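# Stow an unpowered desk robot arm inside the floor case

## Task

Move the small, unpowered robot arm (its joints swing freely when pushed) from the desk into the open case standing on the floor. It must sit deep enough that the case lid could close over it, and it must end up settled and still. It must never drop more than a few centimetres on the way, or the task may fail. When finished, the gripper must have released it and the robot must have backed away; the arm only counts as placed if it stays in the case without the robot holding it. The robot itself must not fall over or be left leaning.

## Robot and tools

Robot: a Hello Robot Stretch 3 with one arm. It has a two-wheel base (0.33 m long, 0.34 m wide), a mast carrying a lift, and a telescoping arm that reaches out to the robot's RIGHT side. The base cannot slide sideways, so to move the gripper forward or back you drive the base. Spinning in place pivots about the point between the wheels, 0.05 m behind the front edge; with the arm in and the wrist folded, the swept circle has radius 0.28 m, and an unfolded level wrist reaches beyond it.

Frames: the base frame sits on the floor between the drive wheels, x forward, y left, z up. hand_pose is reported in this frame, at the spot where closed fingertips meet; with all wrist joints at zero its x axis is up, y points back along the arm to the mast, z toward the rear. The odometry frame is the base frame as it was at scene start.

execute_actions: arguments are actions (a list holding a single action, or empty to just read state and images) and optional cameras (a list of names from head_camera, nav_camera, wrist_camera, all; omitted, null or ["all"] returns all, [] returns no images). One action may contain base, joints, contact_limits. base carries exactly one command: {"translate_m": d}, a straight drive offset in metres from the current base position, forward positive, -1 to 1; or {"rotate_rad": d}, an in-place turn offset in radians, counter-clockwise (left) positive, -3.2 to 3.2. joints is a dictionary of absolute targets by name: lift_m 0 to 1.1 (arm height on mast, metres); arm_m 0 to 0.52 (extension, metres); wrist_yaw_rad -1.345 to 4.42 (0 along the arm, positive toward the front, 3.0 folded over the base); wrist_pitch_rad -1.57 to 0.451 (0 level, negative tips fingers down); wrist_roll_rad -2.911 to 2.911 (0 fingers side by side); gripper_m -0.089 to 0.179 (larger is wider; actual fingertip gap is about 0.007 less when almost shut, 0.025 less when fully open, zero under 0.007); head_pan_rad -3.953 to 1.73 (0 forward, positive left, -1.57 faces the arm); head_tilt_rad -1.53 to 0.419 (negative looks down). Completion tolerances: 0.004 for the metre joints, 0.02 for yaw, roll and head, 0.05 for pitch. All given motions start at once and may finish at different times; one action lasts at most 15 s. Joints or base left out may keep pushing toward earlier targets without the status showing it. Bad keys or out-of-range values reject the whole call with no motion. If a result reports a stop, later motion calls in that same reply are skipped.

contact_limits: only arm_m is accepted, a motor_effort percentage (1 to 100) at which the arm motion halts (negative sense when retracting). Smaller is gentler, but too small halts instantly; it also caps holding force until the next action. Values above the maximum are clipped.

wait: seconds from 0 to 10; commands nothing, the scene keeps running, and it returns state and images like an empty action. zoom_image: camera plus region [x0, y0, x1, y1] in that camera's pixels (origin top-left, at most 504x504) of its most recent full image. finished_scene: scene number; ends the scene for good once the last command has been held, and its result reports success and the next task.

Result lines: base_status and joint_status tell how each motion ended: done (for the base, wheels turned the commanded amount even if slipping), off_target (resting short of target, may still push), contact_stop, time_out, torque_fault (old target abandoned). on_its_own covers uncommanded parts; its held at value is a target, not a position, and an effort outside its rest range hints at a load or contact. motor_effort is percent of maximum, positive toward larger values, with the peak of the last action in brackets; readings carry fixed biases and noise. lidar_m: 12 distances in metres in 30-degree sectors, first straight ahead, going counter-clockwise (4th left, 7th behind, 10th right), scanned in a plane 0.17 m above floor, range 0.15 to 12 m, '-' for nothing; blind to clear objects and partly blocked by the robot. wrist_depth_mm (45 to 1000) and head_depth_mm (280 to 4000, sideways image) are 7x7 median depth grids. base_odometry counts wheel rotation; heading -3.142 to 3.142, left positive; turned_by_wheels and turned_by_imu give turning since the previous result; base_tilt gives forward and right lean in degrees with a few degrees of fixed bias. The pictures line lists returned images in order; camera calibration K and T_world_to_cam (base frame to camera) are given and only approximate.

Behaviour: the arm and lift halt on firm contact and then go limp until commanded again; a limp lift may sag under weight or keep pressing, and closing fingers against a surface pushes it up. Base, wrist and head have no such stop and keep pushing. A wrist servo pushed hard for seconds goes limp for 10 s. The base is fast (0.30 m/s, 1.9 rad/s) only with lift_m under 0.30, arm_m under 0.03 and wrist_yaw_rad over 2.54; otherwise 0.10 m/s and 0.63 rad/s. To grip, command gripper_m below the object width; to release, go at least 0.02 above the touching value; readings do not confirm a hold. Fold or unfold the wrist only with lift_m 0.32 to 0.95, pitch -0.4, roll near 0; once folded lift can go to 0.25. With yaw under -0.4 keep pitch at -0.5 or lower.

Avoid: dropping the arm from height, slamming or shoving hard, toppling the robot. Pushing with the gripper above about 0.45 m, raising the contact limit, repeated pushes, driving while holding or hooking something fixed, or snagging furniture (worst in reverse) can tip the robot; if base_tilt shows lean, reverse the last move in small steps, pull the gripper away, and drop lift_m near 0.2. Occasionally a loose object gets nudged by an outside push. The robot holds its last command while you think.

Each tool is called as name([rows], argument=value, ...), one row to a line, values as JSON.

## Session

execute_actions([
  {"joints":{"head_pan_rad":-1.5,"head_tilt_rad":-0.5,"lift_m":0.27}},
])

execute_actions([
  {"joints":{"head_pan_rad":1.2}},
], cameras=["head_camera","nav_camera"])

Scene clock: 2.73 s.
base_odometry: x=+0.000 y=+0.000 heading=+0.000 (m, m, rad; odometry frame)
turned_by_wheels: +0.000 (rad since the last result)
turned_by_imu: +0.000 (rad since the last result)
base_tilt: forward=+2.0 right=-0.1 (deg)
lidar_m: 1.89 2.15 2.01 2.03 1.84 1.85 2.64 1.90 1.74 1.76 2.20 1.71
head_depth_mm: 1434 1529 1653 1789 1903 1639 1333 / 1493 1598 1722 1878 2009 1618 1321 / 1564 1686 1818 1995 2068 1618 1321 / 1634 1763 1926 2097 2059 1610 1319 / 1706 1864 2037 2253 2045 1594 1308 / 1800 1957 2154 2407 2024 1594 1304 / 1894 2076 2289 2522 2023 1583 1295
base_status: not commanded
joint_positions: lift_m=+0.270 arm_m=+0.003 wrist_yaw_rad=+2.929 wrist_pitch_rad=-0.499 wrist_roll_rad=-0.008 gripper_m=+0.037 head_pan_rad=-1.493 head_tilt_rad=-0.493
joint_status: all done
motor_effort: left_wheel=-1(0) right_wheel=+1(0) lift_m=+30(31) arm_m=+0(0) wrist_yaw_rad=+0(0) wrist_pitch_rad=+8(8) wrist_roll_rad=+0(0) gripper_m=+1(1) head_pan_rad=-4(54) head_tilt_rad=-3(20) (%)
hand_pose: x=+0.0237 y=+0.0608 z=+0.2651 quat_wxyz=(+0.246, +0.697, +0.102, +0.666) (m; base frame)
wrist_depth_mm: - - - - - - - / - - - - - - - / 777 - 849 849 876 867 927 / 630 - 658 662 699 685 698 / 539 - 556 560 585 571 581 / 481 - - 476 496 495 498 / - - - 424 404 425 431
pictures: head_camera (sideways: a quarter turn clockwise sets it upright), nav_camera (sideways: a quarter turn counterclockwise sets it upright), wrist_camera
camera_calibration (this result's frames):
head_camera: T_world_to_cam=[[-0.0736102, 0.434144, -0.897831, 1.18852], [0.995487, 0.0860575, -0.0400037, 0.0515931], [0.0598977, -0.896723, -0.43852, 0.523836], [0, 0, 0, 1]] pos_world=[0.00475047, -0.0506942, 1.29887]
nav_camera: T_world_to_cam=[[0.00840155, -0.491363, 0.870915, -1.0906], [-0.999114, -0.0400334, -0.0129482, 0.0728279], [0.0412279, -0.870035, -0.491264, 0.597417], [0, 0, 0, 1]] pos_world=[0.0572958, -0.0131883, 1.24425]
wrist_camera: T_world_to_cam=[[0.984559, -0.170298, 0.0405183, -0.0175297], [-0.0725677, -0.607704, -0.790841, 0.287592], [0.159302, 0.77569, -0.610679, 0.270313], [0, 0, 0, 1]] pos_world=[-0.00493239, -0.0378934, 0.393224]
Images, in order (width x height): head_camera 896x504, nav_camera 672x504, wrist_camera 644x364.

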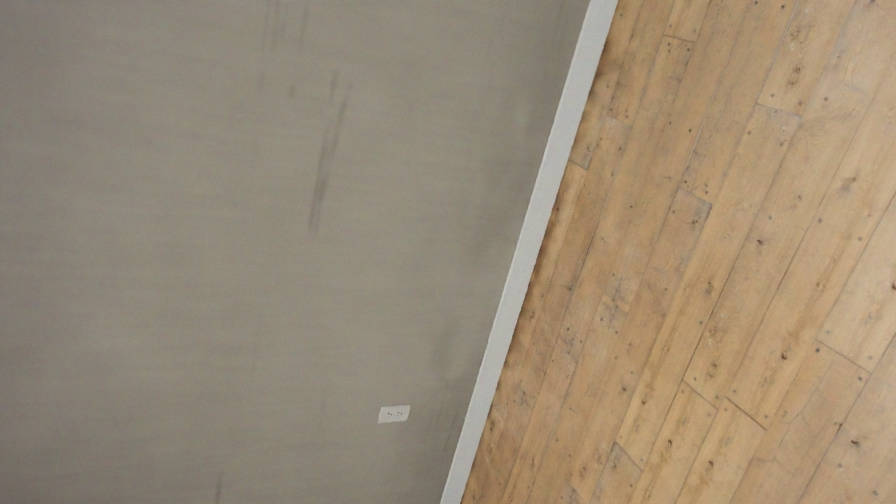

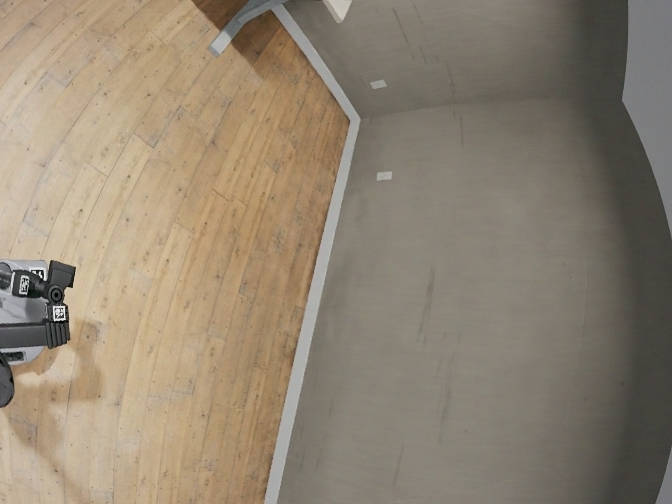

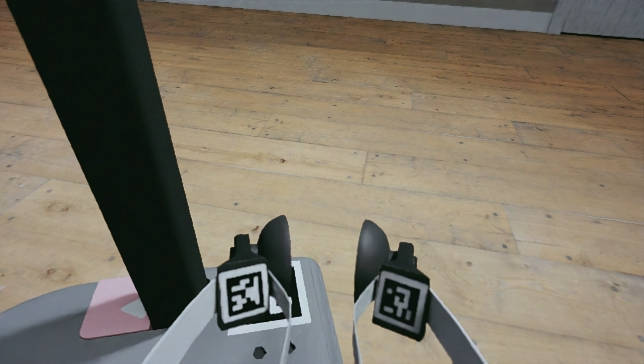

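Scene clock: 4.47 s.
base_odometry: x=+0.000 y=+0.000 heading=+0.000 (m, m, rad; odometry frame)
turned_by_wheels: +0.000 (rad since the last result)
turned_by_imu: +0.000 (rad since the last result)
base_tilt: forward=+1.9 right=+0.0 (deg)
lidar_m: 1.89 2.16 2.01 2.03 1.84 1.84 2.64 1.89 1.74 1.76 2.20 1.72
head_depth_mm: 1703 1841 2012 2192 2113 1636 1342 / 1708 1833 2011 2217 2103 1625 1332 / 1692 1846 2006 2214 2076 1611 1324 / 1689 1832 2002 2213 2062 1615 1317 / 1686 1832 2011 2210 2049 1598 1312 / 1686 1841 2001 2205 2043 1584 1298 / 1684 1831 1995 2206 2014 1577 1300
base_status: not commanded
joint_positions: lift_m=+0.270 arm_m=+0.003 wrist_yaw_rad=+2.929 wrist_pitch_rad=-0.499 wrist_roll_rad=-0.008 gripper_m=+0.037 head_pan_rad=+1.193 head_tilt_rad=-0.493
joint_status: all done
motor_effort: left_wheel=+0(0) right_wheel=-1(0) lift_m=+30(30) arm_m=+0(0) wrist_yaw_rad=+0(0) wrist_pitch_rad=+8(8) wrist_roll_rad=+0(0) gripper_m=+0(1) head_pan_rad=+4(54) head_tilt_rad=-3(3) (%)
hand_pose: x=+0.0237 y=+0.0608 z=+0.2651 quat_wxyz=(+0.246, +0.697, +0.102, +0.666) (m; base frame)
wrist_depth_mm: - - - - - - - / - - - - - - - / 806 - 815 852 851 884 907 / 638 - 679 681 672 688 716 / 540 - 571 568 558 576 581 / 478 - - 478 504 495 492 / - - - 426 407 427 423
pictures: head_camera (sideways: a quarter turn clockwise sets it upright), nav_camera (sideways: a quarter turn counterclockwise sets it upright)
camera_calibration (this result's frames):
head_camera: T_world_to_cam=[[-0.12514, -0.422344, -0.897756, 1.18874], [-0.931675, 0.361084, -0.0400023, 0.063347], [0.34106, 0.831411, -0.438674, 0.522321], [0, 0, 0, 1]] pos_world=[0.0296343, 0.04492, 1.29886]
nav_camera: T_world_to_cam=[[0.20888, 0.444998, 0.870831, -1.09171], [0.914662, -0.404012, -0.0129417, 0.0611453], [0.346067, 0.799219, -0.491413, 0.595752], [0, 0, 0, 1]] pos_world=[-0.0340613, 0.0343754, 1.24424]
Images, in order (width x height): head_camera 896x504, nav_camera 672x504.

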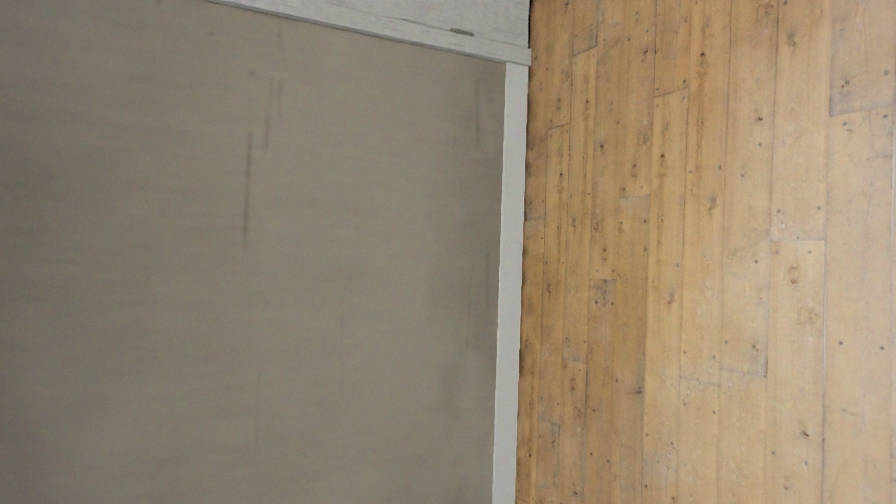

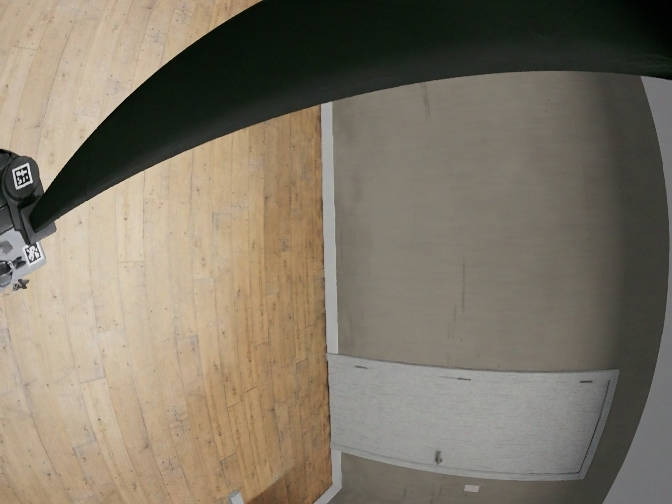

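execute_actions([
  {"joints":{"head_pan_rad":-0.25,"head_tilt_rad":-0.4}},
], cameras=["head_camera"])

execute_actions([
  {"joints":{"head_pan_rad":-3.1,"head_tilt_rad":-0.6}},
], cameras=["head_camera","nav_camera"])

Scene clock: 9.83 s.
base_odometry: x=+0.000 y=+0.000 heading=+0.000 (m, m, rad; odometry frame)
turned_by_wheels: +0.000 (rad since the last result)
turned_by_imu: +0.000 (rad since the last result)
base_tilt: forward=+2.0 right=-0.1 (deg)
lidar_m: 1.89 2.16 2.01 2.03 1.85 1.84 2.65 1.89 1.74 1.76 2.20 1.72
head_depth_mm: 1765 1882 2031 1740 2273 1788 1421 / 1797 1917 2057 1721 2250 1759 1417 / 1802 1945 2060 1584 2335 1751 1399 / 1836 1950 2101 1719 2336 1746 1401 / 1872 1989 2141 1780 2312 1737 1398 / 1883 2022 2155 1767 2287 1729 1382 / 1914 2058 2169 1886 2075 1719 1386
base_status: not commanded
joint_positions: lift_m=+0.270 arm_m=+0.003 wrist_yaw_rad=+2.929 wrist_pitch_rad=-0.499 wrist_roll_rad=-0.008 gripper_m=+0.037 head_pan_rad=-0.243 head_tilt_rad=-0.409
joint_status: all done
motor_effort: left_wheel=+0(0) right_wheel=+1(0) lift_m=+30(30) arm_m=+0(0) wrist_yaw_rad=+0(0) wrist_pitch_rad=+8(8) wrist_roll_rad=+0(0) gripper_m=+1(1) head_pan_rad=-5(55) head_tilt_rad=+2(8) (%)
hand_pose: x=+0.0237 y=+0.0608 z=+0.2651 quat_wxyz=(+0.246, +0.697, +0.102, +0.666) (m; base frame)
wrist_depth_mm: - - - - - - - / - - - - - - - / 774 - 842 846 860 882 923 / 643 - 677 660 697 705 713 / 549 - 575 556 571 580 594 / 494 - - 476 491 482 497 / - - - 420 407 425 436
pictures: head_camera (sideways: a quarter turn clockwise sets it upright)
camera_calibration (this result's frames):
head_camera: T_world_to_cam=[[-0.359928, 0.048359, -0.931726, 1.2345], [0.235464, 0.971036, -0.0405609, 0.0569591], [0.902778, -0.233987, -0.36089, 0.417673], [0, 0, 0, 1]] pos_world=[0.053852, -0.0172785, 1.30326]
Images, in order (width x height): head_camera 896x504.

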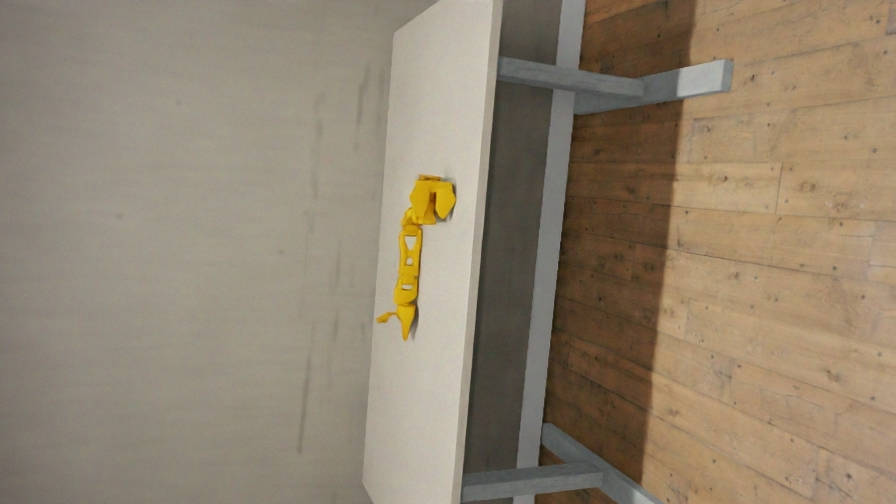

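Scene clock: 11.63 s.
base_odometry: x=+0.000 y=+0.000 heading=+0.000 (m, m, rad; odometry frame)
turned_by_wheels: +0.000 (rad since the last result)
turned_by_imu: +0.000 (rad since the last result)
base_tilt: forward=+2.0 right=-0.2 (deg)
lidar_m: 1.89 2.16 2.01 2.03 1.84 1.84 2.64 1.89 1.74 1.76 2.20 1.71
head_depth_mm: 2148 2341 2549 2474 1871 1498 1265 / 2245 2436 2680 2447 1861 1499 1251 / 2317 2548 2815 2437 1842 1481 1247 / 2436 2683 2971 2422 1835 1474 1242 / 2546 2846 3052 2417 1811 1464 1238 / 2531 2739 2914 2372 1801 1466 1233 / 2216 2345 2516 2354 1794 1457 1225
base_status: not commanded
joint_positions: lift_m=+0.270 arm_m=+0.003 wrist_yaw_rad=+2.929 wrist_pitch_rad=-0.499 wrist_roll_rad=-0.008 gripper_m=+0.037 head_pan_rad=-3.093 head_tilt_rad=-0.592
joint_status: all done
motor_effort: left_wheel=+0(1) right_wheel=+0(0) lift_m=+30(30) arm_m=+0(0) wrist_yaw_rad=+0(0) wrist_pitch_rad=+8(8) wrist_roll_rad=+0(0) gripper_m=+1(1) head_pan_rad=-5(55) head_tilt_rad=-3(14) (%)
hand_pose: x=+0.0237 y=+0.0608 z=+0.2651 quat_wxyz=(+0.246, +0.697, +0.102, +0.666) (m; base frame)
wrist_depth_mm: - - - - - - - / - - - - - - - / 790 - 831 834 872 873 918 / 643 - 669 672 690 686 704 / 534 - 577 562 569 563 590 / 463 - - 478 505 476 488 / - - - 420 408 433 428
pictures: head_camera (sideways: a quarter turn clockwise sets it upright), nav_camera (sideways: a quarter turn counterclockwise sets it upright)
camera_calibration (this result's frames):
head_camera: T_world_to_cam=[[0.522632, 0.0651678, -0.850064, 1.12259], [0.060949, -0.997379, -0.0389889, 0.0559676], [-0.850377, -0.0314336, -0.525234, 0.642219], [0, 0, 0, 1]] pos_world=[-0.0439818, 0.00285185, 1.29377]
nav_camera: T_world_to_cam=[[-0.575015, 0.00182139, 0.818141, -1.01822], [-0.00983482, 0.99991, -0.00913827, 0.0618317], [-0.818084, -0.0133009, -0.574945, 0.711534], [0, 0, 0, 1]] pos_world=[-0.00278996, -0.0505075, 1.24271]
Images, in order (width x height): head_camera 896x504, nav_camera 672x504.

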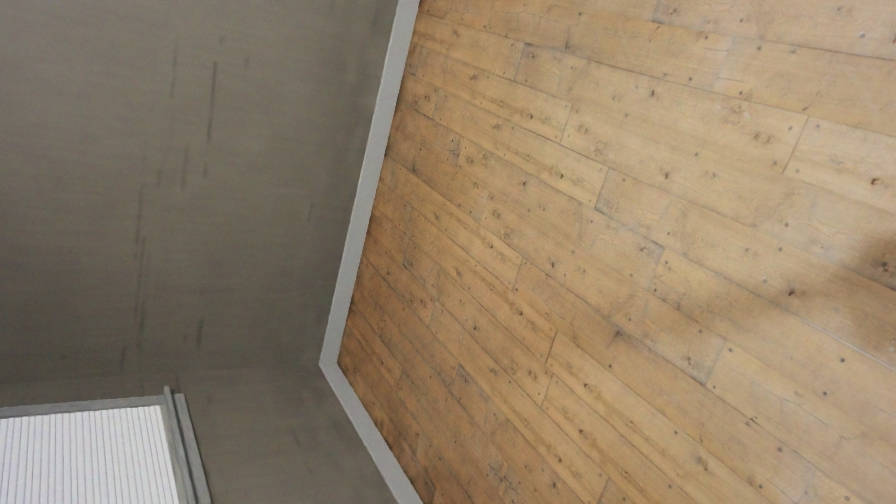

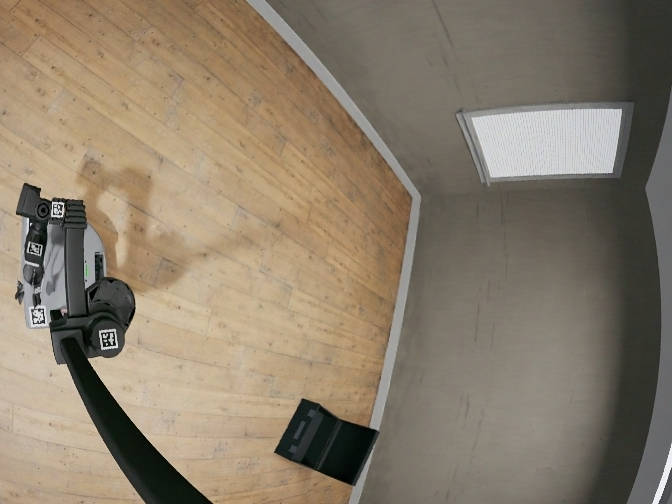

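execute_actions([
  {"joints":{"head_pan_rad":-3.8,"head_tilt_rad":-0.6}},
], cameras=["head_camera"])

Scene clock: 14.73 s.
base_odometry: x=+0.000 y=+0.000 heading=+0.000 (m, m, rad; odometry frame)
turned_by_wheels: +0.000 (rad since the last result)
turned_by_imu: +0.000 (rad since the last result)
base_tilt: forward=+2.1 right=+0.0 (deg)
lidar_m: 1.89 2.16 2.00 2.03 1.84 1.84 2.64 1.89 1.74 1.76 2.20 1.72
head_depth_mm: 2490 2744 - - - - - / 2437 2715 2998 2537 1919 - - / 2380 2643 2927 2326 1838 1486 1252 / 2310 2533 2801 2162 1831 1469 1249 / 2253 2480 2740 2178 1813 1467 1235 / 2192 2408 2665 2361 1799 1458 1228 / 2151 2335 2587 2360 1791 1456 1229
base_status: not commanded
joint_positions: lift_m=+0.270 arm_m=+0.003 wrist_yaw_rad=+2.929 wrist_pitch_rad=-0.499 wrist_roll_rad=-0.008 gripper_m=+0.037 head_pan_rad=-3.793 head_tilt_rad=-0.592
joint_status: all done
motor_effort: left_wheel=+0(0) right_wheel=+0(1) lift_m=+30(30) arm_m=+0(0) wrist_yaw_rad=+0(0) wrist_pitch_rad=+8(8) wrist_roll_rad=+0(0) gripper_m=+1(1) head_pan_rad=-5(49) head_tilt_rad=-3(4) (%)
hand_pose: x=+0.0237 y=+0.0608 z=+0.2651 quat_wxyz=(+0.246, +0.697, +0.102, +0.666) (m; base frame)
wrist_depth_mm: - - - - - - - / - - - - - - - / 806 - 809 854 874 899 901 / 640 - 664 666 678 702 713 / 542 - 575 560 569 573 590 / 476 - - 488 501 494 492 / - - - 423 412 431 433
pictures: head_camera (sideways: a quarter turn clockwise sets it upright)
camera_calibration (this result's frames):
head_camera: T_world_to_cam=[[0.441716, -0.286849, -0.850062, 1.12308], [-0.595914, -0.802101, -0.0389889, 0.0599744], [-0.670651, 0.523786, -0.525238, 0.641128], [0, 0, 0, 1]] pos_world=[-0.0303673, 0.0344448, 1.29377]
Images, in order (width x height): head_camera 896x504.

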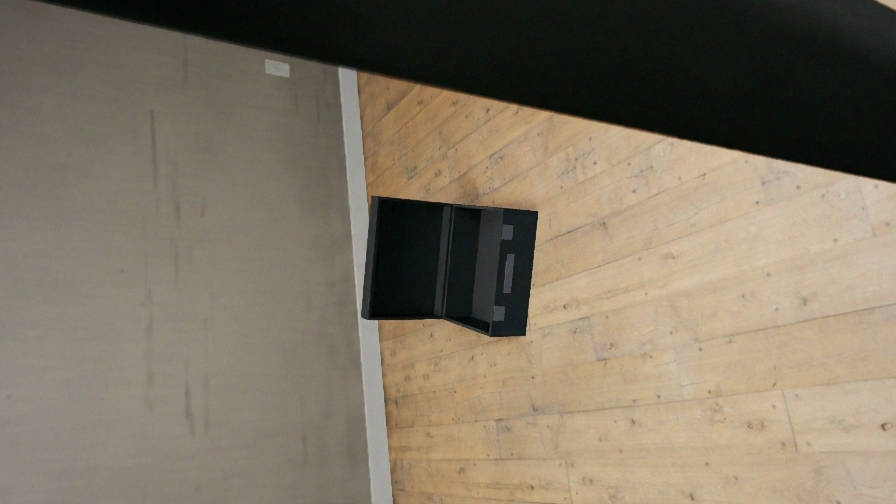

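execute_actions([
  {"base":{"rotate_rad":-0.26},"joints":{"wrist_pitch_rad":-0.4,"head_pan_rad":-1.57,"head_tilt_rad":-0.8}},
], cameras=[])

execute_actions([
  {"base":{"translate_m":0.75}},
], cameras=[])

execute_actions([
  {"base":{"translate_m":0.35},"joints":{"lift_m":0.93}},
], cameras=[])

execute_actions([
  {"base":{"rotate_rad":1.499},"joints":{"wrist_yaw_rad":0}},
], cameras=["head_camera"])

execute_actions([
  {"joints":{"lift_m":1.09,"arm_m":0.45}},
], cameras=[])

execute_actions([
  {"joints":{"wrist_pitch_rad":-1.5,"gripper_m":0.09}},
], cameras=["wrist_camera"])

Scene clock: 31.60 s.
base_odometry: x=+0.000 y=+0.000 heading=-0.260 (m, m, rad; odometry frame)
turned_by_wheels: -0.260 (rad since the last result)
turned_by_imu: -0.261 (rad since the last result)
base_tilt: forward=+2.0 right=+0.0 (deg)
lidar_m: 2.13 1.89 2.03 2.01 2.18 1.84 2.61 2.20 1.75 1.74 1.89 1.72
head_depth_mm: 1465 1652 1900 1892 1556 1334 1158 / 1476 1673 1927 1889 1549 1320 1159 / 1493 1700 1971 1877 1542 1316 1144 / 1512 1713 1988 1866 1525 1315 1142 / 1529 1740 2024 1842 1528 1304 1135 / 1541 1765 2056 1831 1515 1292 1132 / 1571 1790 2051 1816 1507 1296 1126
base_status: done
joint_positions: lift_m=+0.270 arm_m=+0.003 wrist_yaw_rad=+2.929 wrist_pitch_rad=-0.421 wrist_roll_rad=-0.008 gripper_m=+0.037 head_pan_rad=-1.577 head_tilt_rad=-0.790
joint_status: all done
motor_effort: left_wheel=+2(7) right_wheel=-3(8) lift_m=+30(31) arm_m=+0(0) wrist_yaw_rad=+0(0) wrist_pitch_rad=+11(13) wrist_roll_rad=+0(0) gripper_m=+0(1) head_pan_rad=+4(55) head_tilt_rad=-3(14) (%)
hand_pose: x=+0.0259 y=+0.0712 z=+0.2823 quat_wxyz=(+0.220, +0.700, +0.075, +0.675) (m; base frame)
wrist_depth_mm: - - - - - - - / - - - - - - - / 908 - - - - - - / 706 - 752 772 790 784 815 / 599 - 611 631 634 642 662 / 506 - - 527 541 534 549 / 461 - - 449 439 458 464
pictures: none
No camera images: the call's "cameras" was empty. Leave "cameras" out to get every camera's image.

Scene clock: 35.90 s.
base_odometry: x=+0.725 y=-0.193 heading=-0.260 (m, m, rad; odometry frame)
turned_by_wheels: +0.000 (rad since the last result)
turned_by_imu: +0.000 (rad since the last result)
base_tilt: forward=+1.9 right=-0.1 (deg)
lidar_m: 1.40 1.21 1.91 1.88 2.08 2.51 2.60 2.32 1.86 1.84 1.76 1.03
head_depth_mm: 1544 1750 2014 1896 1566 1323 1158 / 1562 1770 2038 1887 1562 1322 1149 / 1581 1784 2087 1877 1545 1310 1144 / 1599 1809 2105 1851 1537 1310 1146 / 1624 1839 2117 1845 1523 1297 1140 / 1638 1863 2124 1835 1519 1300 1129 / 1658 1894 2132 1820 1514 1287 1129
base_status: done
joint_positions: lift_m=+0.270 arm_m=+0.003 wrist_yaw_rad=+2.929 wrist_pitch_rad=-0.419 wrist_roll_rad=-0.008 gripper_m=+0.037 head_pan_rad=-1.577 head_tilt_rad=-0.790
joint_status: not commanded
motor_effort: left_wheel=+3(9) right_wheel=-4(7) lift_m=+30(30) arm_m=+0(0) wrist_yaw_rad=+0(0) wrist_pitch_rad=+11(11) wrist_roll_rad=+0(0) gripper_m=+1(1) head_pan_rad=+4(4) head_tilt_rad=-4(3) (%)
hand_pose: x=+0.0260 y=+0.0714 z=+0.2826 quat_wxyz=(+0.220, +0.700, +0.074, +0.675) (m; base frame)
wrist_depth_mm: - - - - - - - / - - - - - - - / 952 - 977 - - - - / 716 - 770 773 774 788 813 / 601 - 626 636 629 626 640 / 503 - - 517 550 537 537 / 456 - - 448 436 457 460
pictures: none
No camera images: the call's "cameras" was empty. Leave "cameras" out to get every camera's image.

Scene clock: 42.73 s.
base_odometry: x=+1.063 y=-0.282 heading=-0.259 (m, m, rad; odometry frame)
turned_by_wheels: +0.000 (rad since the last result)
turned_by_imu: +0.001 (rad since the last result)
base_tilt: forward=+2.0 right=+0.0 (deg)
lidar_m: 1.05 0.94 0.97 1.85 2.03 2.85 2.93 2.39 1.91 1.89 0.76 0.77
head_depth_mm: 1579 1798 2069 1956 - 1268 1157 / 1594 1818 2088 1954 - 1257 1149 / 1613 1834 2140 1860 - - 1148 / 1641 1858 2116 1852 - - - / 1669 1884 2148 1847 - - 1155 / 1676 1923 2143 1823 1593 1224 1130 / 1699 1933 2167 796 720 1280 1129
base_status: done
joint_positions: lift_m=+0.930 arm_m=+0.003 wrist_yaw_rad=+2.929 wrist_pitch_rad=-0.419 wrist_roll_rad=-0.008 gripper_m=+0.037 head_pan_rad=-1.577 head_tilt_rad=-0.790
joint_status: all done
motor_effort: left_wheel=+3(8) right_wheel=-4(8) lift_m=+41(43) arm_m=+0(0) wrist_yaw_rad=+0(0) wrist_pitch_rad=+10(11) wrist_roll_rad=+0(0) gripper_m=+1(1) head_pan_rad=+3(4) head_tilt_rad=-4(4) (%)
hand_pose: x=+0.0260 y=+0.0714 z=+0.9423 quat_wxyz=(+0.219, +0.700, +0.074, +0.675) (m; base frame)
wrist_depth_mm: - - - - - - - / - - - - - - - / - - - - 941 913 951 / - - - - - 686 693 / - - - - - 555 563 / - - - - - 461 457 / - - - - - 418 397
pictures: none
No camera images: the call's "cameras" was empty. Leave "cameras" out to get every camera's image.

Scene clock: 46.17 s.
base_odometry: x=+1.063 y=-0.282 heading=+1.239 (m, m, rad; odometry frame)
turned_by_wheels: +1.499 (rad since the last result)
turned_by_imu: +1.506 (rad since the last result)
base_tilt: forward=+2.0 right=+0.0 (deg)
lidar_m: 1.84 1.98 2.83 2.85 2.53 1.93 1.89 1.41 0.76 1.05 0.97 0.94
head_depth_mm: 878 998 1057 858 - - - / 877 1003 1045 855 - - - / 885 1007 1040 845 - - 1107 / 887 1011 1030 864 - - 1102 / 893 1022 1017 764 668 570 1141 / 900 1021 1011 754 665 579 1133 / 905 1026 1003 754 661 577 1126
base_status: done
joint_positions: lift_m=+0.930 arm_m=+0.003 wrist_yaw_rad=+0.001 wrist_pitch_rad=-0.419 wrist_roll_rad=-0.008 gripper_m=+0.037 head_pan_rad=-1.577 head_tilt_rad=-0.790
joint_status: all done
motor_effort: left_wheel=-3(6) right_wheel=+4(7) lift_m=+41(41) arm_m=+0(0) wrist_yaw_rad=-1(3) wrist_pitch_rad=+10(11) wrist_roll_rad=+0(0) gripper_m=+1(1) head_pan_rad=+3(3) head_tilt_rad=-4(4) (%)
hand_pose: x=-0.0212 y=-0.3722 z=+0.9423 quat_wxyz=(+0.695, +0.148, -0.689, -0.146) (m; base frame)
wrist_depth_mm: 801 791 767 727 712 726 703 / 865 832 829 809 796 754 751 / 802 833 843 855 837 834 823 / 628 638 657 651 667 679 693 / 513 476 448 466 543 536 554 / 420 438 - 443 464 453 460 / 366 376 362 384 310 388 390
pictures: head_camera (sideways: a quarter turn clockwise sets it upright)
camera_calibration (this result's frames):
head_camera: T_world_to_cam=[[-0.0355366, 0.682249, -0.730255, 0.969809], [0.999264, 0.0136962, -0.0358316, 0.0461237], [-0.0144444, -0.730991, -0.682234, 0.84136], [0, 0, 0, 1]] pos_world=[0.000526844, -0.0472558, 1.28387]
Images, in order (width x height): head_camera 896x504.

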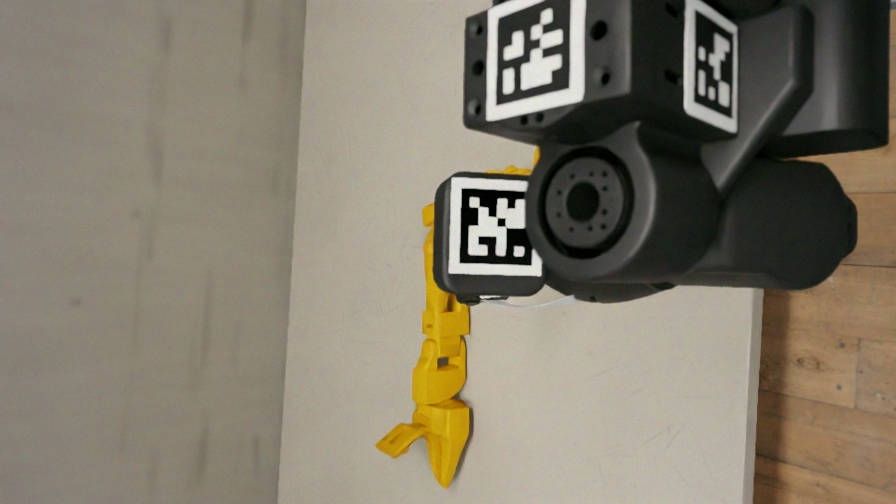

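Scene clock: 50.63 s.
base_odometry: x=+1.063 y=-0.282 heading=+1.239 (m, m, rad; odometry frame)
turned_by_wheels: +0.000 (rad since the last result)
turned_by_imu: +0.000 (rad since the last result)
base_tilt: forward=+1.9 right=-0.1 (deg)
lidar_m: 1.85 1.97 2.83 2.84 2.52 1.93 1.89 1.41 0.76 1.05 0.97 0.94
head_depth_mm: 876 992 1061 831 687 581 1136 / 878 999 1047 824 609 579 1155 / 886 1007 1038 796 630 577 1143 / 922 1011 1030 767 670 573 1143 / 892 1016 1018 763 668 570 1134 / 897 1022 1013 753 665 579 1133 / 903 1026 1004 753 660 577 1127
base_status: not commanded
joint_positions: lift_m=+1.090 arm_m=+0.450 wrist_yaw_rad=+0.000 wrist_pitch_rad=-0.419 wrist_roll_rad=-0.008 gripper_m=+0.037 head_pan_rad=-1.577 head_tilt_rad=-0.790
joint_status: all done
motor_effort: left_wheel=-3(2) right_wheel=+4(4) lift_m=+41(43) arm_m=+3(3) wrist_yaw_rad=+0(1) wrist_pitch_rad=+10(10) wrist_roll_rad=+0(0) gripper_m=+1(1) head_pan_rad=+4(3) head_tilt_rad=-4(4) (%)
hand_pose: x=-0.0214 y=-0.8189 z=+1.1023 quat_wxyz=(+0.695, +0.148, -0.689, -0.147) (m; base frame)
wrist_depth_mm: 346 346 339 330 325 316 309 / 378 373 364 354 352 339 336 / 418 407 391 392 372 371 365 / 456 442 430 421 413 405 396 / 506 496 475 471 452 443 431 / 570 543 - 523 500 493 475 / 538 545 544 564 574 535 526
pictures: none
No camera images: the call's "cameras" was empty. Leave "cameras" out to get every camera's image.

Scene clock: 52.03 s.
base_odometry: x=+1.063 y=-0.282 heading=+1.239 (m, m, rad; odometry frame)
turned_by_wheels: +0.000 (rad since the last result)
turned_by_imu: +0.000 (rad since the last result)
base_tilt: forward=+1.9 right=-0.1 (deg)
lidar_m: 1.85 1.98 2.84 2.85 2.53 1.93 1.89 1.40 0.76 1.05 0.97 0.94
head_depth_mm: 878 997 1060 832 685 582 1138 / 881 999 1052 825 610 578 1156 / 884 1008 1018 797 631 576 1147 / - 1034 1029 768 672 573 1142 / 893 1014 1002 762 669 570 1135 / 899 1023 1010 756 665 579 1126 / 901 1028 1000 755 660 578 1129
base_status: not commanded
joint_positions: lift_m=+1.090 arm_m=+0.450 wrist_yaw_rad=+0.000 wrist_pitch_rad=-1.495 wrist_roll_rad=-0.008 gripper_m=+0.090 head_pan_rad=-1.577 head_tilt_rad=-0.790
joint_status: all done
motor_effort: left_wheel=-3(3) right_wheel=+3(4) lift_m=+41(41) arm_m=+3(3) wrist_yaw_rad=-1(0) wrist_pitch_rad=-3(10) wrist_roll_rad=+0(0) gripper_m=+1(81) head_pan_rad=+4(4) head_tilt_rad=-4(5) (%)
hand_pose: x=-0.0216 y=-0.5899 z=+0.9712 quat_wxyz=(+0.521, +0.483, -0.516, -0.479) (m; base frame)
wrist_depth_mm: 403 402 405 404 407 407 403 / 413 411 409 407 411 410 407 / 413 409 412 405 411 412 409 / 412 351 398 416 417 407 410 / 424 421 425 423 416 421 420 / 425 428 423 424 346 419 426 / 430 427 431 424 361 425 427
pictures: wrist_camera
camera_calibration (this result's frames):
wrist_camera: T_world_to_cam=[[-0.998362, -0.0559675, -0.0119002, -0.0368458], [-0.0567559, 0.99503, 0.0818173, 0.545514], [0.00726195, 0.0823587, -0.996576, 1.17594], [0, 0, 0, 1]] pos_world=[-0.0143639, -0.641713, 1.12684]
Images, in order (width x height): wrist_camera 644x364.

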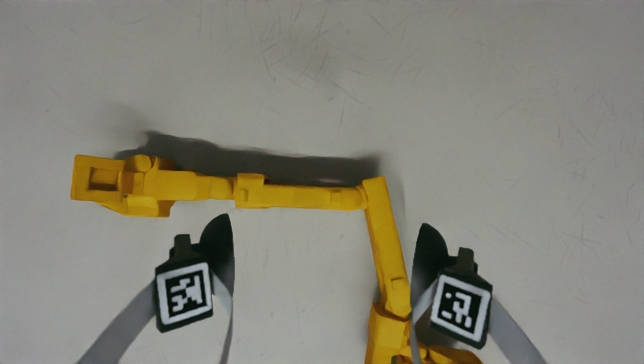

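execute_actions([
  {"joints":{"lift_m":0.92,"arm_m":0.385,"wrist_roll_rad":-0.24},"base":{"translate_m":-0.07}},
], cameras=["wrist_camera"])

execute_actions([
  {"joints":{"lift_m":0.86}},
], cameras=["wrist_camera"])

Scene clock: 59.00 s.
base_odometry: x=+1.040 y=-0.348 heading=+1.239 (m, m, rad; odometry frame)
turned_by_wheels: +0.000 (rad since the last result)
turned_by_imu: +0.001 (rad since the last result)
base_tilt: forward=+2.0 right=-0.1 (deg)
lidar_m: 1.91 2.05 2.86 2.92 2.43 1.86 1.82 1.40 0.71 1.04 1.11 0.99
head_depth_mm: 871 983 - - 668 583 1112 / 876 - 1029 820 679 579 1130 / 868 - 999 820 613 577 1151 / 885 - - 779 625 574 1142 / 887 1015 1020 763 669 570 1135 / 893 1015 1009 759 665 567 1132 / 899 1023 1001 750 659 567 1130
base_status: done
joint_positions: lift_m=+0.920 arm_m=+0.385 wrist_yaw_rad=+0.000 wrist_pitch_rad=-1.496 wrist_roll_rad=-0.234 gripper_m=+0.090 head_pan_rad=-1.577 head_tilt_rad=-0.790
joint_status: all done
motor_effort: left_wheel=-3(4) right_wheel=+3(5) lift_m=+30(33) arm_m=-3(1) wrist_yaw_rad=+0(1) wrist_pitch_rad=-2(3) wrist_roll_rad=-3(4) gripper_m=+1(1) head_pan_rad=+3(4) head_tilt_rad=-4(4) (%)
hand_pose: x=-0.0216 y=-0.5253 z=+0.8016 quat_wxyz=(+0.575, +0.534, -0.454, -0.422) (m; base frame)
wrist_depth_mm: 180 186 236 237 237 238 239 / 236 183 178 190 240 242 240 / 239 240 240 189 243 244 242 / 242 241 241 221 246 245 248 / 243 244 246 178 249 245 252 / 244 244 250 176 249 250 252 / 251 248 248 180 253 252 254
pictures: wrist_camera
camera_calibration (this result's frames):
wrist_camera: T_world_to_cam=[[-0.960596, -0.277913, 0.00438794, -0.164064], [-0.276532, 0.957176, 0.0857001, 0.46744], [-0.0280172, 0.0811098, -0.996311, 0.999982], [0, 0, 0, 1]] pos_world=[-0.000320437, -0.574126, 0.956954]
Images, in order (width x height): wrist_camera 644x364.

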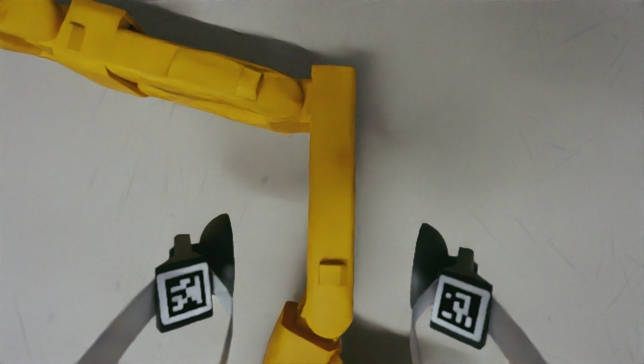

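Scene clock: 60.37 s.
base_odometry: x=+1.040 y=-0.348 heading=+1.239 (m, m, rad; odometry frame)
turned_by_wheels: +0.000 (rad since the last result)
turned_by_imu: +0.000 (rad since the last result)
base_tilt: forward=+1.9 right=-0.1 (deg)
lidar_m: 1.92 2.05 2.86 2.92 2.43 1.85 1.82 1.40 0.72 1.05 1.11 0.99
head_depth_mm: 873 989 1062 - - - - / 877 979 - - 680 578 1131 / 878 963 962 819 613 576 1144 / 887 983 - 744 624 574 1144 / 888 1011 1024 764 669 570 1137 / 892 1017 1009 757 663 568 1134 / 897 1028 1000 750 659 566 1125
base_status: not commanded
joint_positions: lift_m=+0.860 arm_m=+0.385 wrist_yaw_rad=+0.000 wrist_pitch_rad=-1.496 wrist_roll_rad=-0.234 gripper_m=+0.090 head_pan_rad=-1.577 head_tilt_rad=-0.790
joint_status: all done
motor_effort: left_wheel=-3(3) right_wheel=+3(3) lift_m=+30(32) arm_m=-2(3) wrist_yaw_rad=+0(0) wrist_pitch_rad=-2(2) wrist_roll_rad=-3(3) gripper_m=+1(1) head_pan_rad=+4(3) head_tilt_rad=-4(4) (%)
hand_pose: x=-0.0216 y=-0.5253 z=+0.7416 quat_wxyz=(+0.575, +0.534, -0.454, -0.422) (m; base frame)
wrist_depth_mm: 122 119 120 177 179 179 180 / 177 155 123 125 180 179 181 / 180 180 181 124 181 183 183 / 181 181 183 122 184 186 185 / 183 184 183 117 185 187 188 / 185 185 188 116 187 187 190 / 186 189 188 114 191 191 190
pictures: wrist_camera
camera_calibration (this result's frames):
wrist_camera: T_world_to_cam=[[-0.960596, -0.277913, 0.00437836, -0.163791], [-0.276531, 0.957173, 0.0857332, 0.472547], [-0.0280172, 0.0811442, -0.996309, 0.940219], [0, 0, 0, 1]] pos_world=[-0.000320442, -0.574122, 0.896953]
Images, in order (width x height): wrist_camera 644x364.

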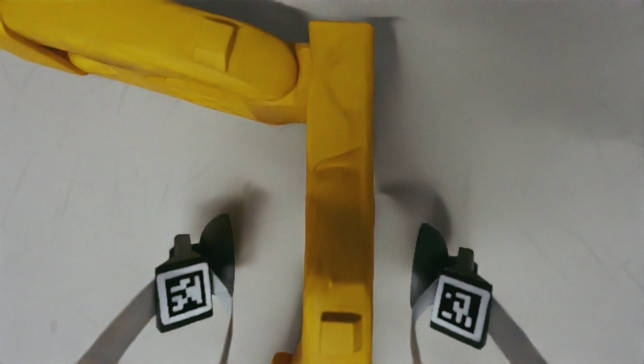

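execute_actions([
  {"joints":{"gripper_m":-0.03}},
], cameras=[])

execute_actions([
  {"joints":{"lift_m":1.06,"arm_m":0.33,"head_tilt_rad":-0.3}},
], cameras=["wrist_camera"])

execute_actions([
  {"joints":{"wrist_pitch_rad":-0.1}},
], cameras=["wrist_camera"])

execute_actions([
  {"joints":{"wrist_roll_rad":0.3}},
], cameras=["wrist_camera"])

execute_actions([
  {"joints":{"wrist_roll_rad":0.85}},
], cameras=[])

execute_actions([
  {"joints":{"wrist_roll_rad":1.35}},
], cameras=["wrist_camera","head_camera"])

Scene clock: 66.23 s.
base_odometry: x=+1.040 y=-0.348 heading=+1.239 (m, m, rad; odometry frame)
turned_by_wheels: +0.000 (rad since the last result)
turned_by_imu: +0.001 (rad since the last result)
base_tilt: forward=+2.1 right=+0.0 (deg)
lidar_m: 1.91 2.04 2.86 2.92 2.43 1.86 1.82 1.40 0.72 1.04 1.10 0.99
head_depth_mm: 875 989 1061 - - - - / 874 976 - - 680 580 1132 / 881 966 963 820 619 576 1149 / 884 987 - 730 615 573 1141 / 888 1009 1019 764 669 570 1133 / 892 1015 1008 759 665 567 1132 / 898 1024 1000 751 660 565 1126
base_status: not commanded
joint_positions: lift_m=+0.860 arm_m=+0.385 wrist_yaw_rad=+0.000 wrist_pitch_rad=-1.499 wrist_roll_rad=-0.234 gripper_m=-0.029 head_pan_rad=-1.577 head_tilt_rad=-0.790
joint_status: all done
motor_effort: left_wheel=-2(3) right_wheel=+2(3) lift_m=+30(30) arm_m=-3(3) wrist_yaw_rad=+0(0) wrist_pitch_rad=-1(2) wrist_roll_rad=-3(3) gripper_m=-27(100) head_pan_rad=+4(3) head_tilt_rad=-4(4) (%)
hand_pose: x=-0.0216 y=-0.5248 z=+0.7416 quat_wxyz=(+0.575, +0.535, -0.453, -0.422) (m; base frame)
wrist_depth_mm: 121 119 124 177 179 178 179 / 178 155 124 125 181 181 181 / 179 181 181 124 182 185 184 / 181 182 183 121 183 184 187 / 183 184 184 117 187 187 188 / 185 185 - 115 188 189 188 / 186 187 188 115 190 190 190
pictures: none
No camera images: the call's "cameras" was empty. Leave "cameras" out to get every camera's image.

Scene clock: 68.90 s.
base_odometry: x=+1.040 y=-0.348 heading=+1.239 (m, m, rad; odometry frame)
turned_by_wheels: +0.000 (rad since the last result)
turned_by_imu: +0.000 (rad since the last result)
base_tilt: forward=+1.9 right=+0.0 (deg)
lidar_m: 1.92 2.05 2.87 2.92 2.43 1.85 1.81 1.40 0.71 1.04 1.11 0.99
head_depth_mm: 880 927 963 1051 1089 899 696 / 880 926 966 1044 1090 893 391 / 884 932 967 1059 1095 886 353 / 889 936 978 - - 555 397 / 892 934 991 1044 1102 586 681 / 891 937 993 1050 1098 585 679 / 897 943 995 1055 1103 581 675
base_status: not commanded
joint_positions: lift_m=+1.060 arm_m=+0.330 wrist_yaw_rad=+0.000 wrist_pitch_rad=-1.501 wrist_roll_rad=-0.241 gripper_m=-0.026 head_pan_rad=-1.577 head_tilt_rad=-0.310
joint_status: all done
motor_effort: left_wheel=-3(4) right_wheel=+4(5) lift_m=+48(53) arm_m=-3(5) wrist_yaw_rad=+0(1) wrist_pitch_rad=+0(4) wrist_roll_rad=+0(3) gripper_m=-20(27) head_pan_rad=+3(4) head_tilt_rad=+1(21) (%)
hand_pose: x=-0.0216 y=-0.4692 z=+0.9410 quat_wxyz=(+0.576, +0.537, -0.451, -0.421) (m; base frame)
wrist_depth_mm: 149 146 368 367 371 378 381 / 373 181 139 138 372 382 381 / 375 377 380 137 385 384 385 / 381 384 376 134 387 384 391 / 386 382 386 130 394 395 393 / 383 385 385 128 395 398 404 / - 391 393 128 395 402 399
pictures: wrist_camera
camera_calibration (this result's frames):
wrist_camera: T_world_to_cam=[[-0.95882, -0.283991, 0.00358498, -0.151124], [-0.282527, 0.955017, 0.0901115, 0.396446], [-0.0290146, 0.0853879, -0.995925, 1.13594], [0, 0, 0, 1]] pos_world=[0.0000650795, -0.518526, 1.09613]
Images, in order (width x height): wrist_camera 644x364.

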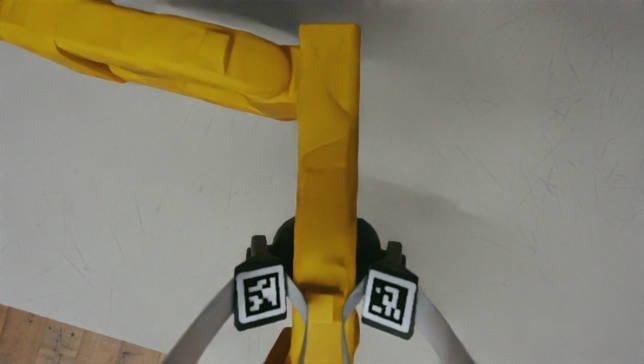

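Scene clock: 71.03 s.
base_odometry: x=+1.040 y=-0.348 heading=+1.239 (m, m, rad; odometry frame)
turned_by_wheels: +0.000 (rad since the last result)
turned_by_imu: +0.000 (rad since the last result)
base_tilt: forward=+2.1 right=-0.1 (deg)
lidar_m: 1.92 2.05 2.86 2.92 2.43 1.85 1.81 1.40 0.71 1.04 1.10 0.99
head_depth_mm: 879 926 962 1053 1089 898 696 / 881 930 965 1046 1094 891 692 / 888 932 965 1062 1061 885 687 / 887 932 972 - 1079 877 683 / 890 937 985 872 1084 876 680 / 891 939 993 1052 1090 870 677 / 894 944 997 1055 1102 864 675
base_status: not commanded
joint_positions: lift_m=+1.060 arm_m=+0.330 wrist_yaw_rad=+0.000 wrist_pitch_rad=-0.181 wrist_roll_rad=-0.256 gripper_m=-0.026 head_pan_rad=-1.577 head_tilt_rad=-0.310
joint_status: wrist_pitch_rad off_target (ended at -0.181, target -0.100)
on_its_own: wrist_pitch_rad is at rest, and its effort (+45) is outside its rest range (-20 to +32)
motor_effort: left_wheel=-3(3) right_wheel=+3(5) lift_m=+46(47) arm_m=-2(2) wrist_yaw_rad=+0(2) wrist_pitch_rad=+45(45) wrist_roll_rad=+8(9) gripper_m=-19(20) head_pan_rad=+4(3) head_tilt_rad=+2(2) (%)
hand_pose: x=-0.0214 y=-0.7229 z=+1.1284 quat_wxyz=(+0.789, +0.072, -0.608, -0.055) (m; base frame)
wrist_depth_mm: 475 463 451 434 432 420 407 / 501 489 135 136 441 434 420 / 526 509 133 135 465 454 442 / 559 522 164 133 491 475 463 / 578 139 534 129 514 495 482 / 601 137 552 128 524 522 506 / 504 143 609 129 570 549 524
pictures: wrist_camera
camera_calibration (this result's frames):
wrist_camera: T_world_to_cam=[[-0.954111, -0.0709517, 0.290926, -0.393744], [-0.2979, 0.323714, -0.898034, 1.28029], [-0.0304597, -0.943491, -0.329995, -0.15102], [0, 0, 0, 1]] pos_world=[0.00112387, -0.584871, 1.21446]
Images, in order (width x height): wrist_camera 644x364.

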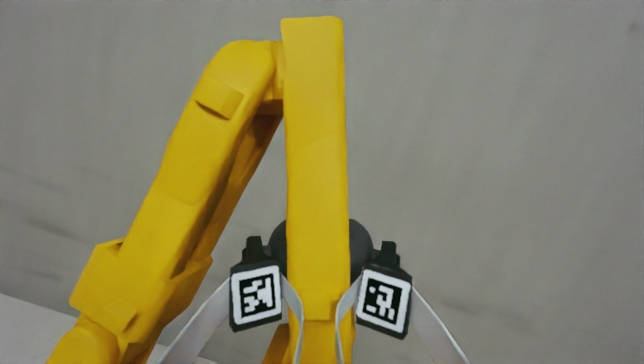

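Scene clock: 72.03 s.
base_odometry: x=+1.040 y=-0.348 heading=+1.239 (m, m, rad; odometry frame)
turned_by_wheels: +0.000 (rad since the last result)
turned_by_imu: +0.000 (rad since the last result)
base_tilt: forward=+2.0 right=+0.0 (deg)
lidar_m: 1.91 2.04 2.86 2.92 2.43 1.85 1.82 1.40 0.71 1.04 1.11 0.99
head_depth_mm: 881 925 965 1051 1088 898 697 / 883 928 967 1044 1094 890 691 / 887 931 967 1059 1095 885 688 / 889 930 970 - 682 876 684 / 889 936 989 1018 1092 874 680 / 892 939 991 1047 1090 869 678 / 895 943 996 1054 1102 863 675
base_status: not commanded
joint_positions: lift_m=+1.060 arm_m=+0.330 wrist_yaw_rad=+0.000 wrist_pitch_rad=-0.180 wrist_roll_rad=+0.277 gripper_m=-0.026 head_pan_rad=-1.577 head_tilt_rad=-0.310
joint_status: wrist_roll_rad off_target (ended at +0.277, target +0.300)
on_its_own: wrist_pitch_rad is at rest, and its effort (+44) is outside its rest range (-20 to +32)
motor_effort: left_wheel=-2(3) right_wheel=+4(4) lift_m=+47(46) arm_m=-2(2) wrist_yaw_rad=-1(0) wrist_pitch_rad=+44(45) wrist_roll_rad=+11(13) gripper_m=-19(19) head_pan_rad=+4(3) head_tilt_rad=+2(2) (%)
hand_pose: x=-0.0214 y=-0.7231 z=+1.1288 quat_wxyz=(+0.601, +0.054, -0.795, -0.072) (m; base frame)
wrist_depth_mm: 443 441 432 426 434 429 435 / 459 461 135 135 449 459 448 / 484 486 132 134 470 473 480 / 511 508 135 131 496 506 499 / 543 538 138 128 526 528 510 / 559 550 137 129 547 536 545 / 615 585 599 129 604 576 566
pictures: wrist_camera
camera_calibration (this result's frames):
wrist_camera: T_world_to_cam=[[-0.973615, 0.0241044, -0.22692, 0.258934], [0.222242, 0.325832, -0.918935, 1.31691], [0.0517875, -0.94512, -0.322592, -0.158779], [0, 0, 0, 1]] pos_world=[-0.0323494, -0.5854, 1.21769]
Images, in order (width x height): wrist_camera 644x364.

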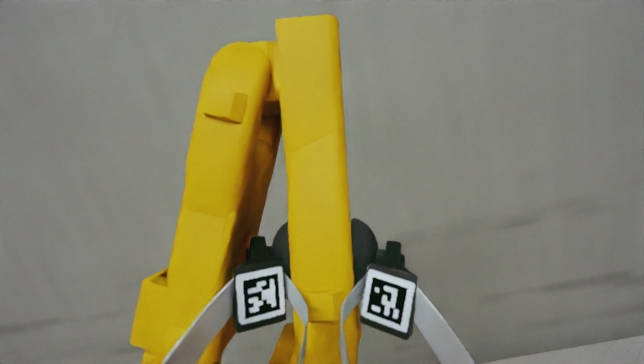

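Scene clock: 72.93 s.
base_odometry: x=+1.040 y=-0.348 heading=+1.239 (m, m, rad; odometry frame)
turned_by_wheels: +0.000 (rad since the last result)
turned_by_imu: +0.000 (rad since the last result)
base_tilt: forward=+2.0 right=-0.2 (deg)
lidar_m: 1.91 2.05 2.87 2.93 2.43 1.86 1.82 1.40 0.71 1.04 1.10 0.99
head_depth_mm: 881 928 962 1052 1086 900 696 / 884 926 966 1046 1096 890 691 / 886 931 967 1057 1094 884 686 / 889 933 978 - 1102 878 684 / 890 935 987 675 1043 876 680 / 895 939 988 700 1098 870 677 / 897 940 995 1044 1098 866 675
base_status: not commanded
joint_positions: lift_m=+1.060 arm_m=+0.330 wrist_yaw_rad=+0.001 wrist_pitch_rad=-0.180 wrist_roll_rad=+0.823 gripper_m=-0.026 head_pan_rad=-1.577 head_tilt_rad=-0.310
joint_status: wrist_roll_rad off_target (ended at +0.823, target +0.850)
on_its_own: wrist_pitch_rad is at rest, and its effort (+45) is outside its rest range (-20 to +32)
motor_effort: left_wheel=-2(3) right_wheel=+3(3) lift_m=+47(47) arm_m=-2(2) wrist_yaw_rad=-1(0) wrist_pitch_rad=+45(45) wrist_roll_rad=+13(14) gripper_m=-20(21) head_pan_rad=+3(3) head_tilt_rad=+2(2) (%)
hand_pose: x=-0.0214 y=-0.7230 z=+1.1286 quat_wxyz=(+0.364, +0.033, -0.927, -0.084) (m; base frame)
wrist_depth_mm: 415 423 428 134 436 452 458 / 430 447 133 133 474 488 486 / 462 462 131 133 485 503 501 / 476 476 134 131 510 521 537 / 500 502 137 129 536 545 540 / 516 528 138 128 561 577 469 / 546 551 587 131 596 515 435
pictures: none
No camera images: the call's "cameras" was empty. Leave "cameras" out to get every camera's image.

Scene clock: 73.80 s.
base_odometry: x=+1.040 y=-0.348 heading=+1.239 (m, m, rad; odometry frame)
turned_by_wheels: +0.000 (rad since the last result)
turned_by_imu: +0.000 (rad since the last result)
base_tilt: forward=+2.0 right=-0.1 (deg)
lidar_m: 1.92 2.05 2.87 2.92 2.43 1.86 1.82 1.40 0.71 1.05 1.10 0.99
head_depth_mm: 881 927 964 1055 1088 899 693 / 884 928 967 1046 1091 890 692 / 886 933 969 1059 1095 887 687 / 889 934 980 - 1097 880 684 / 889 937 992 667 1105 875 681 / 892 938 982 656 1100 870 679 / 895 942 995 1055 1099 864 676
base_status: not commanded
joint_positions: lift_m=+1.060 arm_m=+0.330 wrist_yaw_rad=+0.000 wrist_pitch_rad=-0.182 wrist_roll_rad=+1.322 gripper_m=-0.026 head_pan_rad=-1.577 head_tilt_rad=-0.310
joint_status: wrist_roll_rad off_target (ended at +1.322, target +1.350)
on_its_own: wrist_pitch_rad is at rest, and its effort (+46) is outside its rest range (-20 to +32)
motor_effort: left_wheel=-2(3) right_wheel=+3(3) lift_m=+47(47) arm_m=-2(2) wrist_yaw_rad=-1(0) wrist_pitch_rad=+46(47) wrist_roll_rad=+13(15) gripper_m=-21(21) head_pan_rad=+4(3) head_tilt_rad=+2(2) (%)
hand_pose: x=-0.0213 y=-0.7229 z=+1.1281 quat_wxyz=(+0.124, +0.011, -0.988, -0.090) (m; base frame)
wrist_depth_mm: 411 417 431 439 466 476 499 / 424 434 133 132 486 501 509 / 430 449 130 133 500 532 505 / 454 466 133 131 517 541 478 / 470 478 136 128 553 567 458 / 477 493 138 128 566 586 439 / 511 506 352 130 603 547 429
pictures: head_camera (sideways: a quarter turn clockwise sets it upright), wrist_camera
camera_calibration (this result's frames):
head_camera: T_world_to_cam=[[-0.038025, 0.267397, -0.962836, 1.27316], [0.999153, -0.00498231, -0.040843, 0.0526731], [-0.0157184, -0.963574, -0.266981, 0.301057], [0, 0, 0, 1]] pos_world=[0.000515521, -0.050085, 1.30837]
wrist_camera: T_world_to_cam=[[-0.29184, 0.156959, -0.943501, 1.17779], [0.943979, 0.206153, -0.257693, 0.499113], [0.154058, -0.965849, -0.208329, -0.300544], [0, 0, 0, 1]] pos_world=[-0.0811257, -0.578037, 1.17725]
Images, in order (width x height): head_camera 896x504, wrist_camera 644x364.

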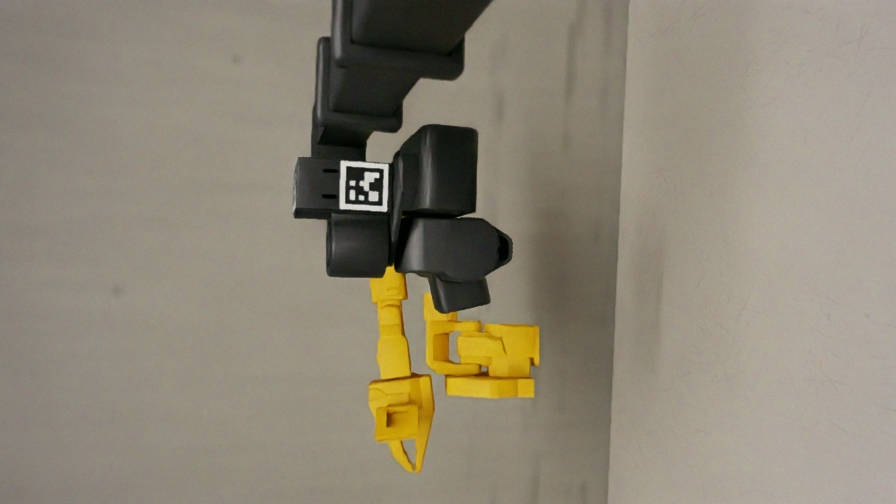

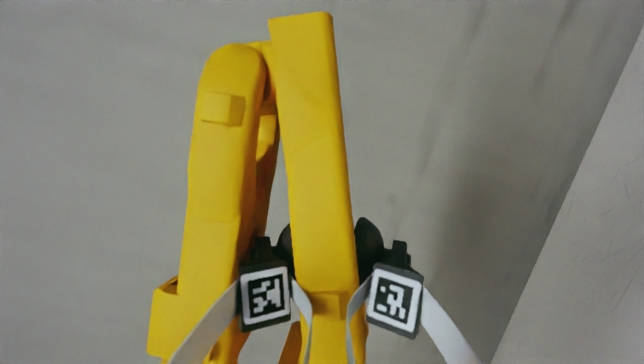

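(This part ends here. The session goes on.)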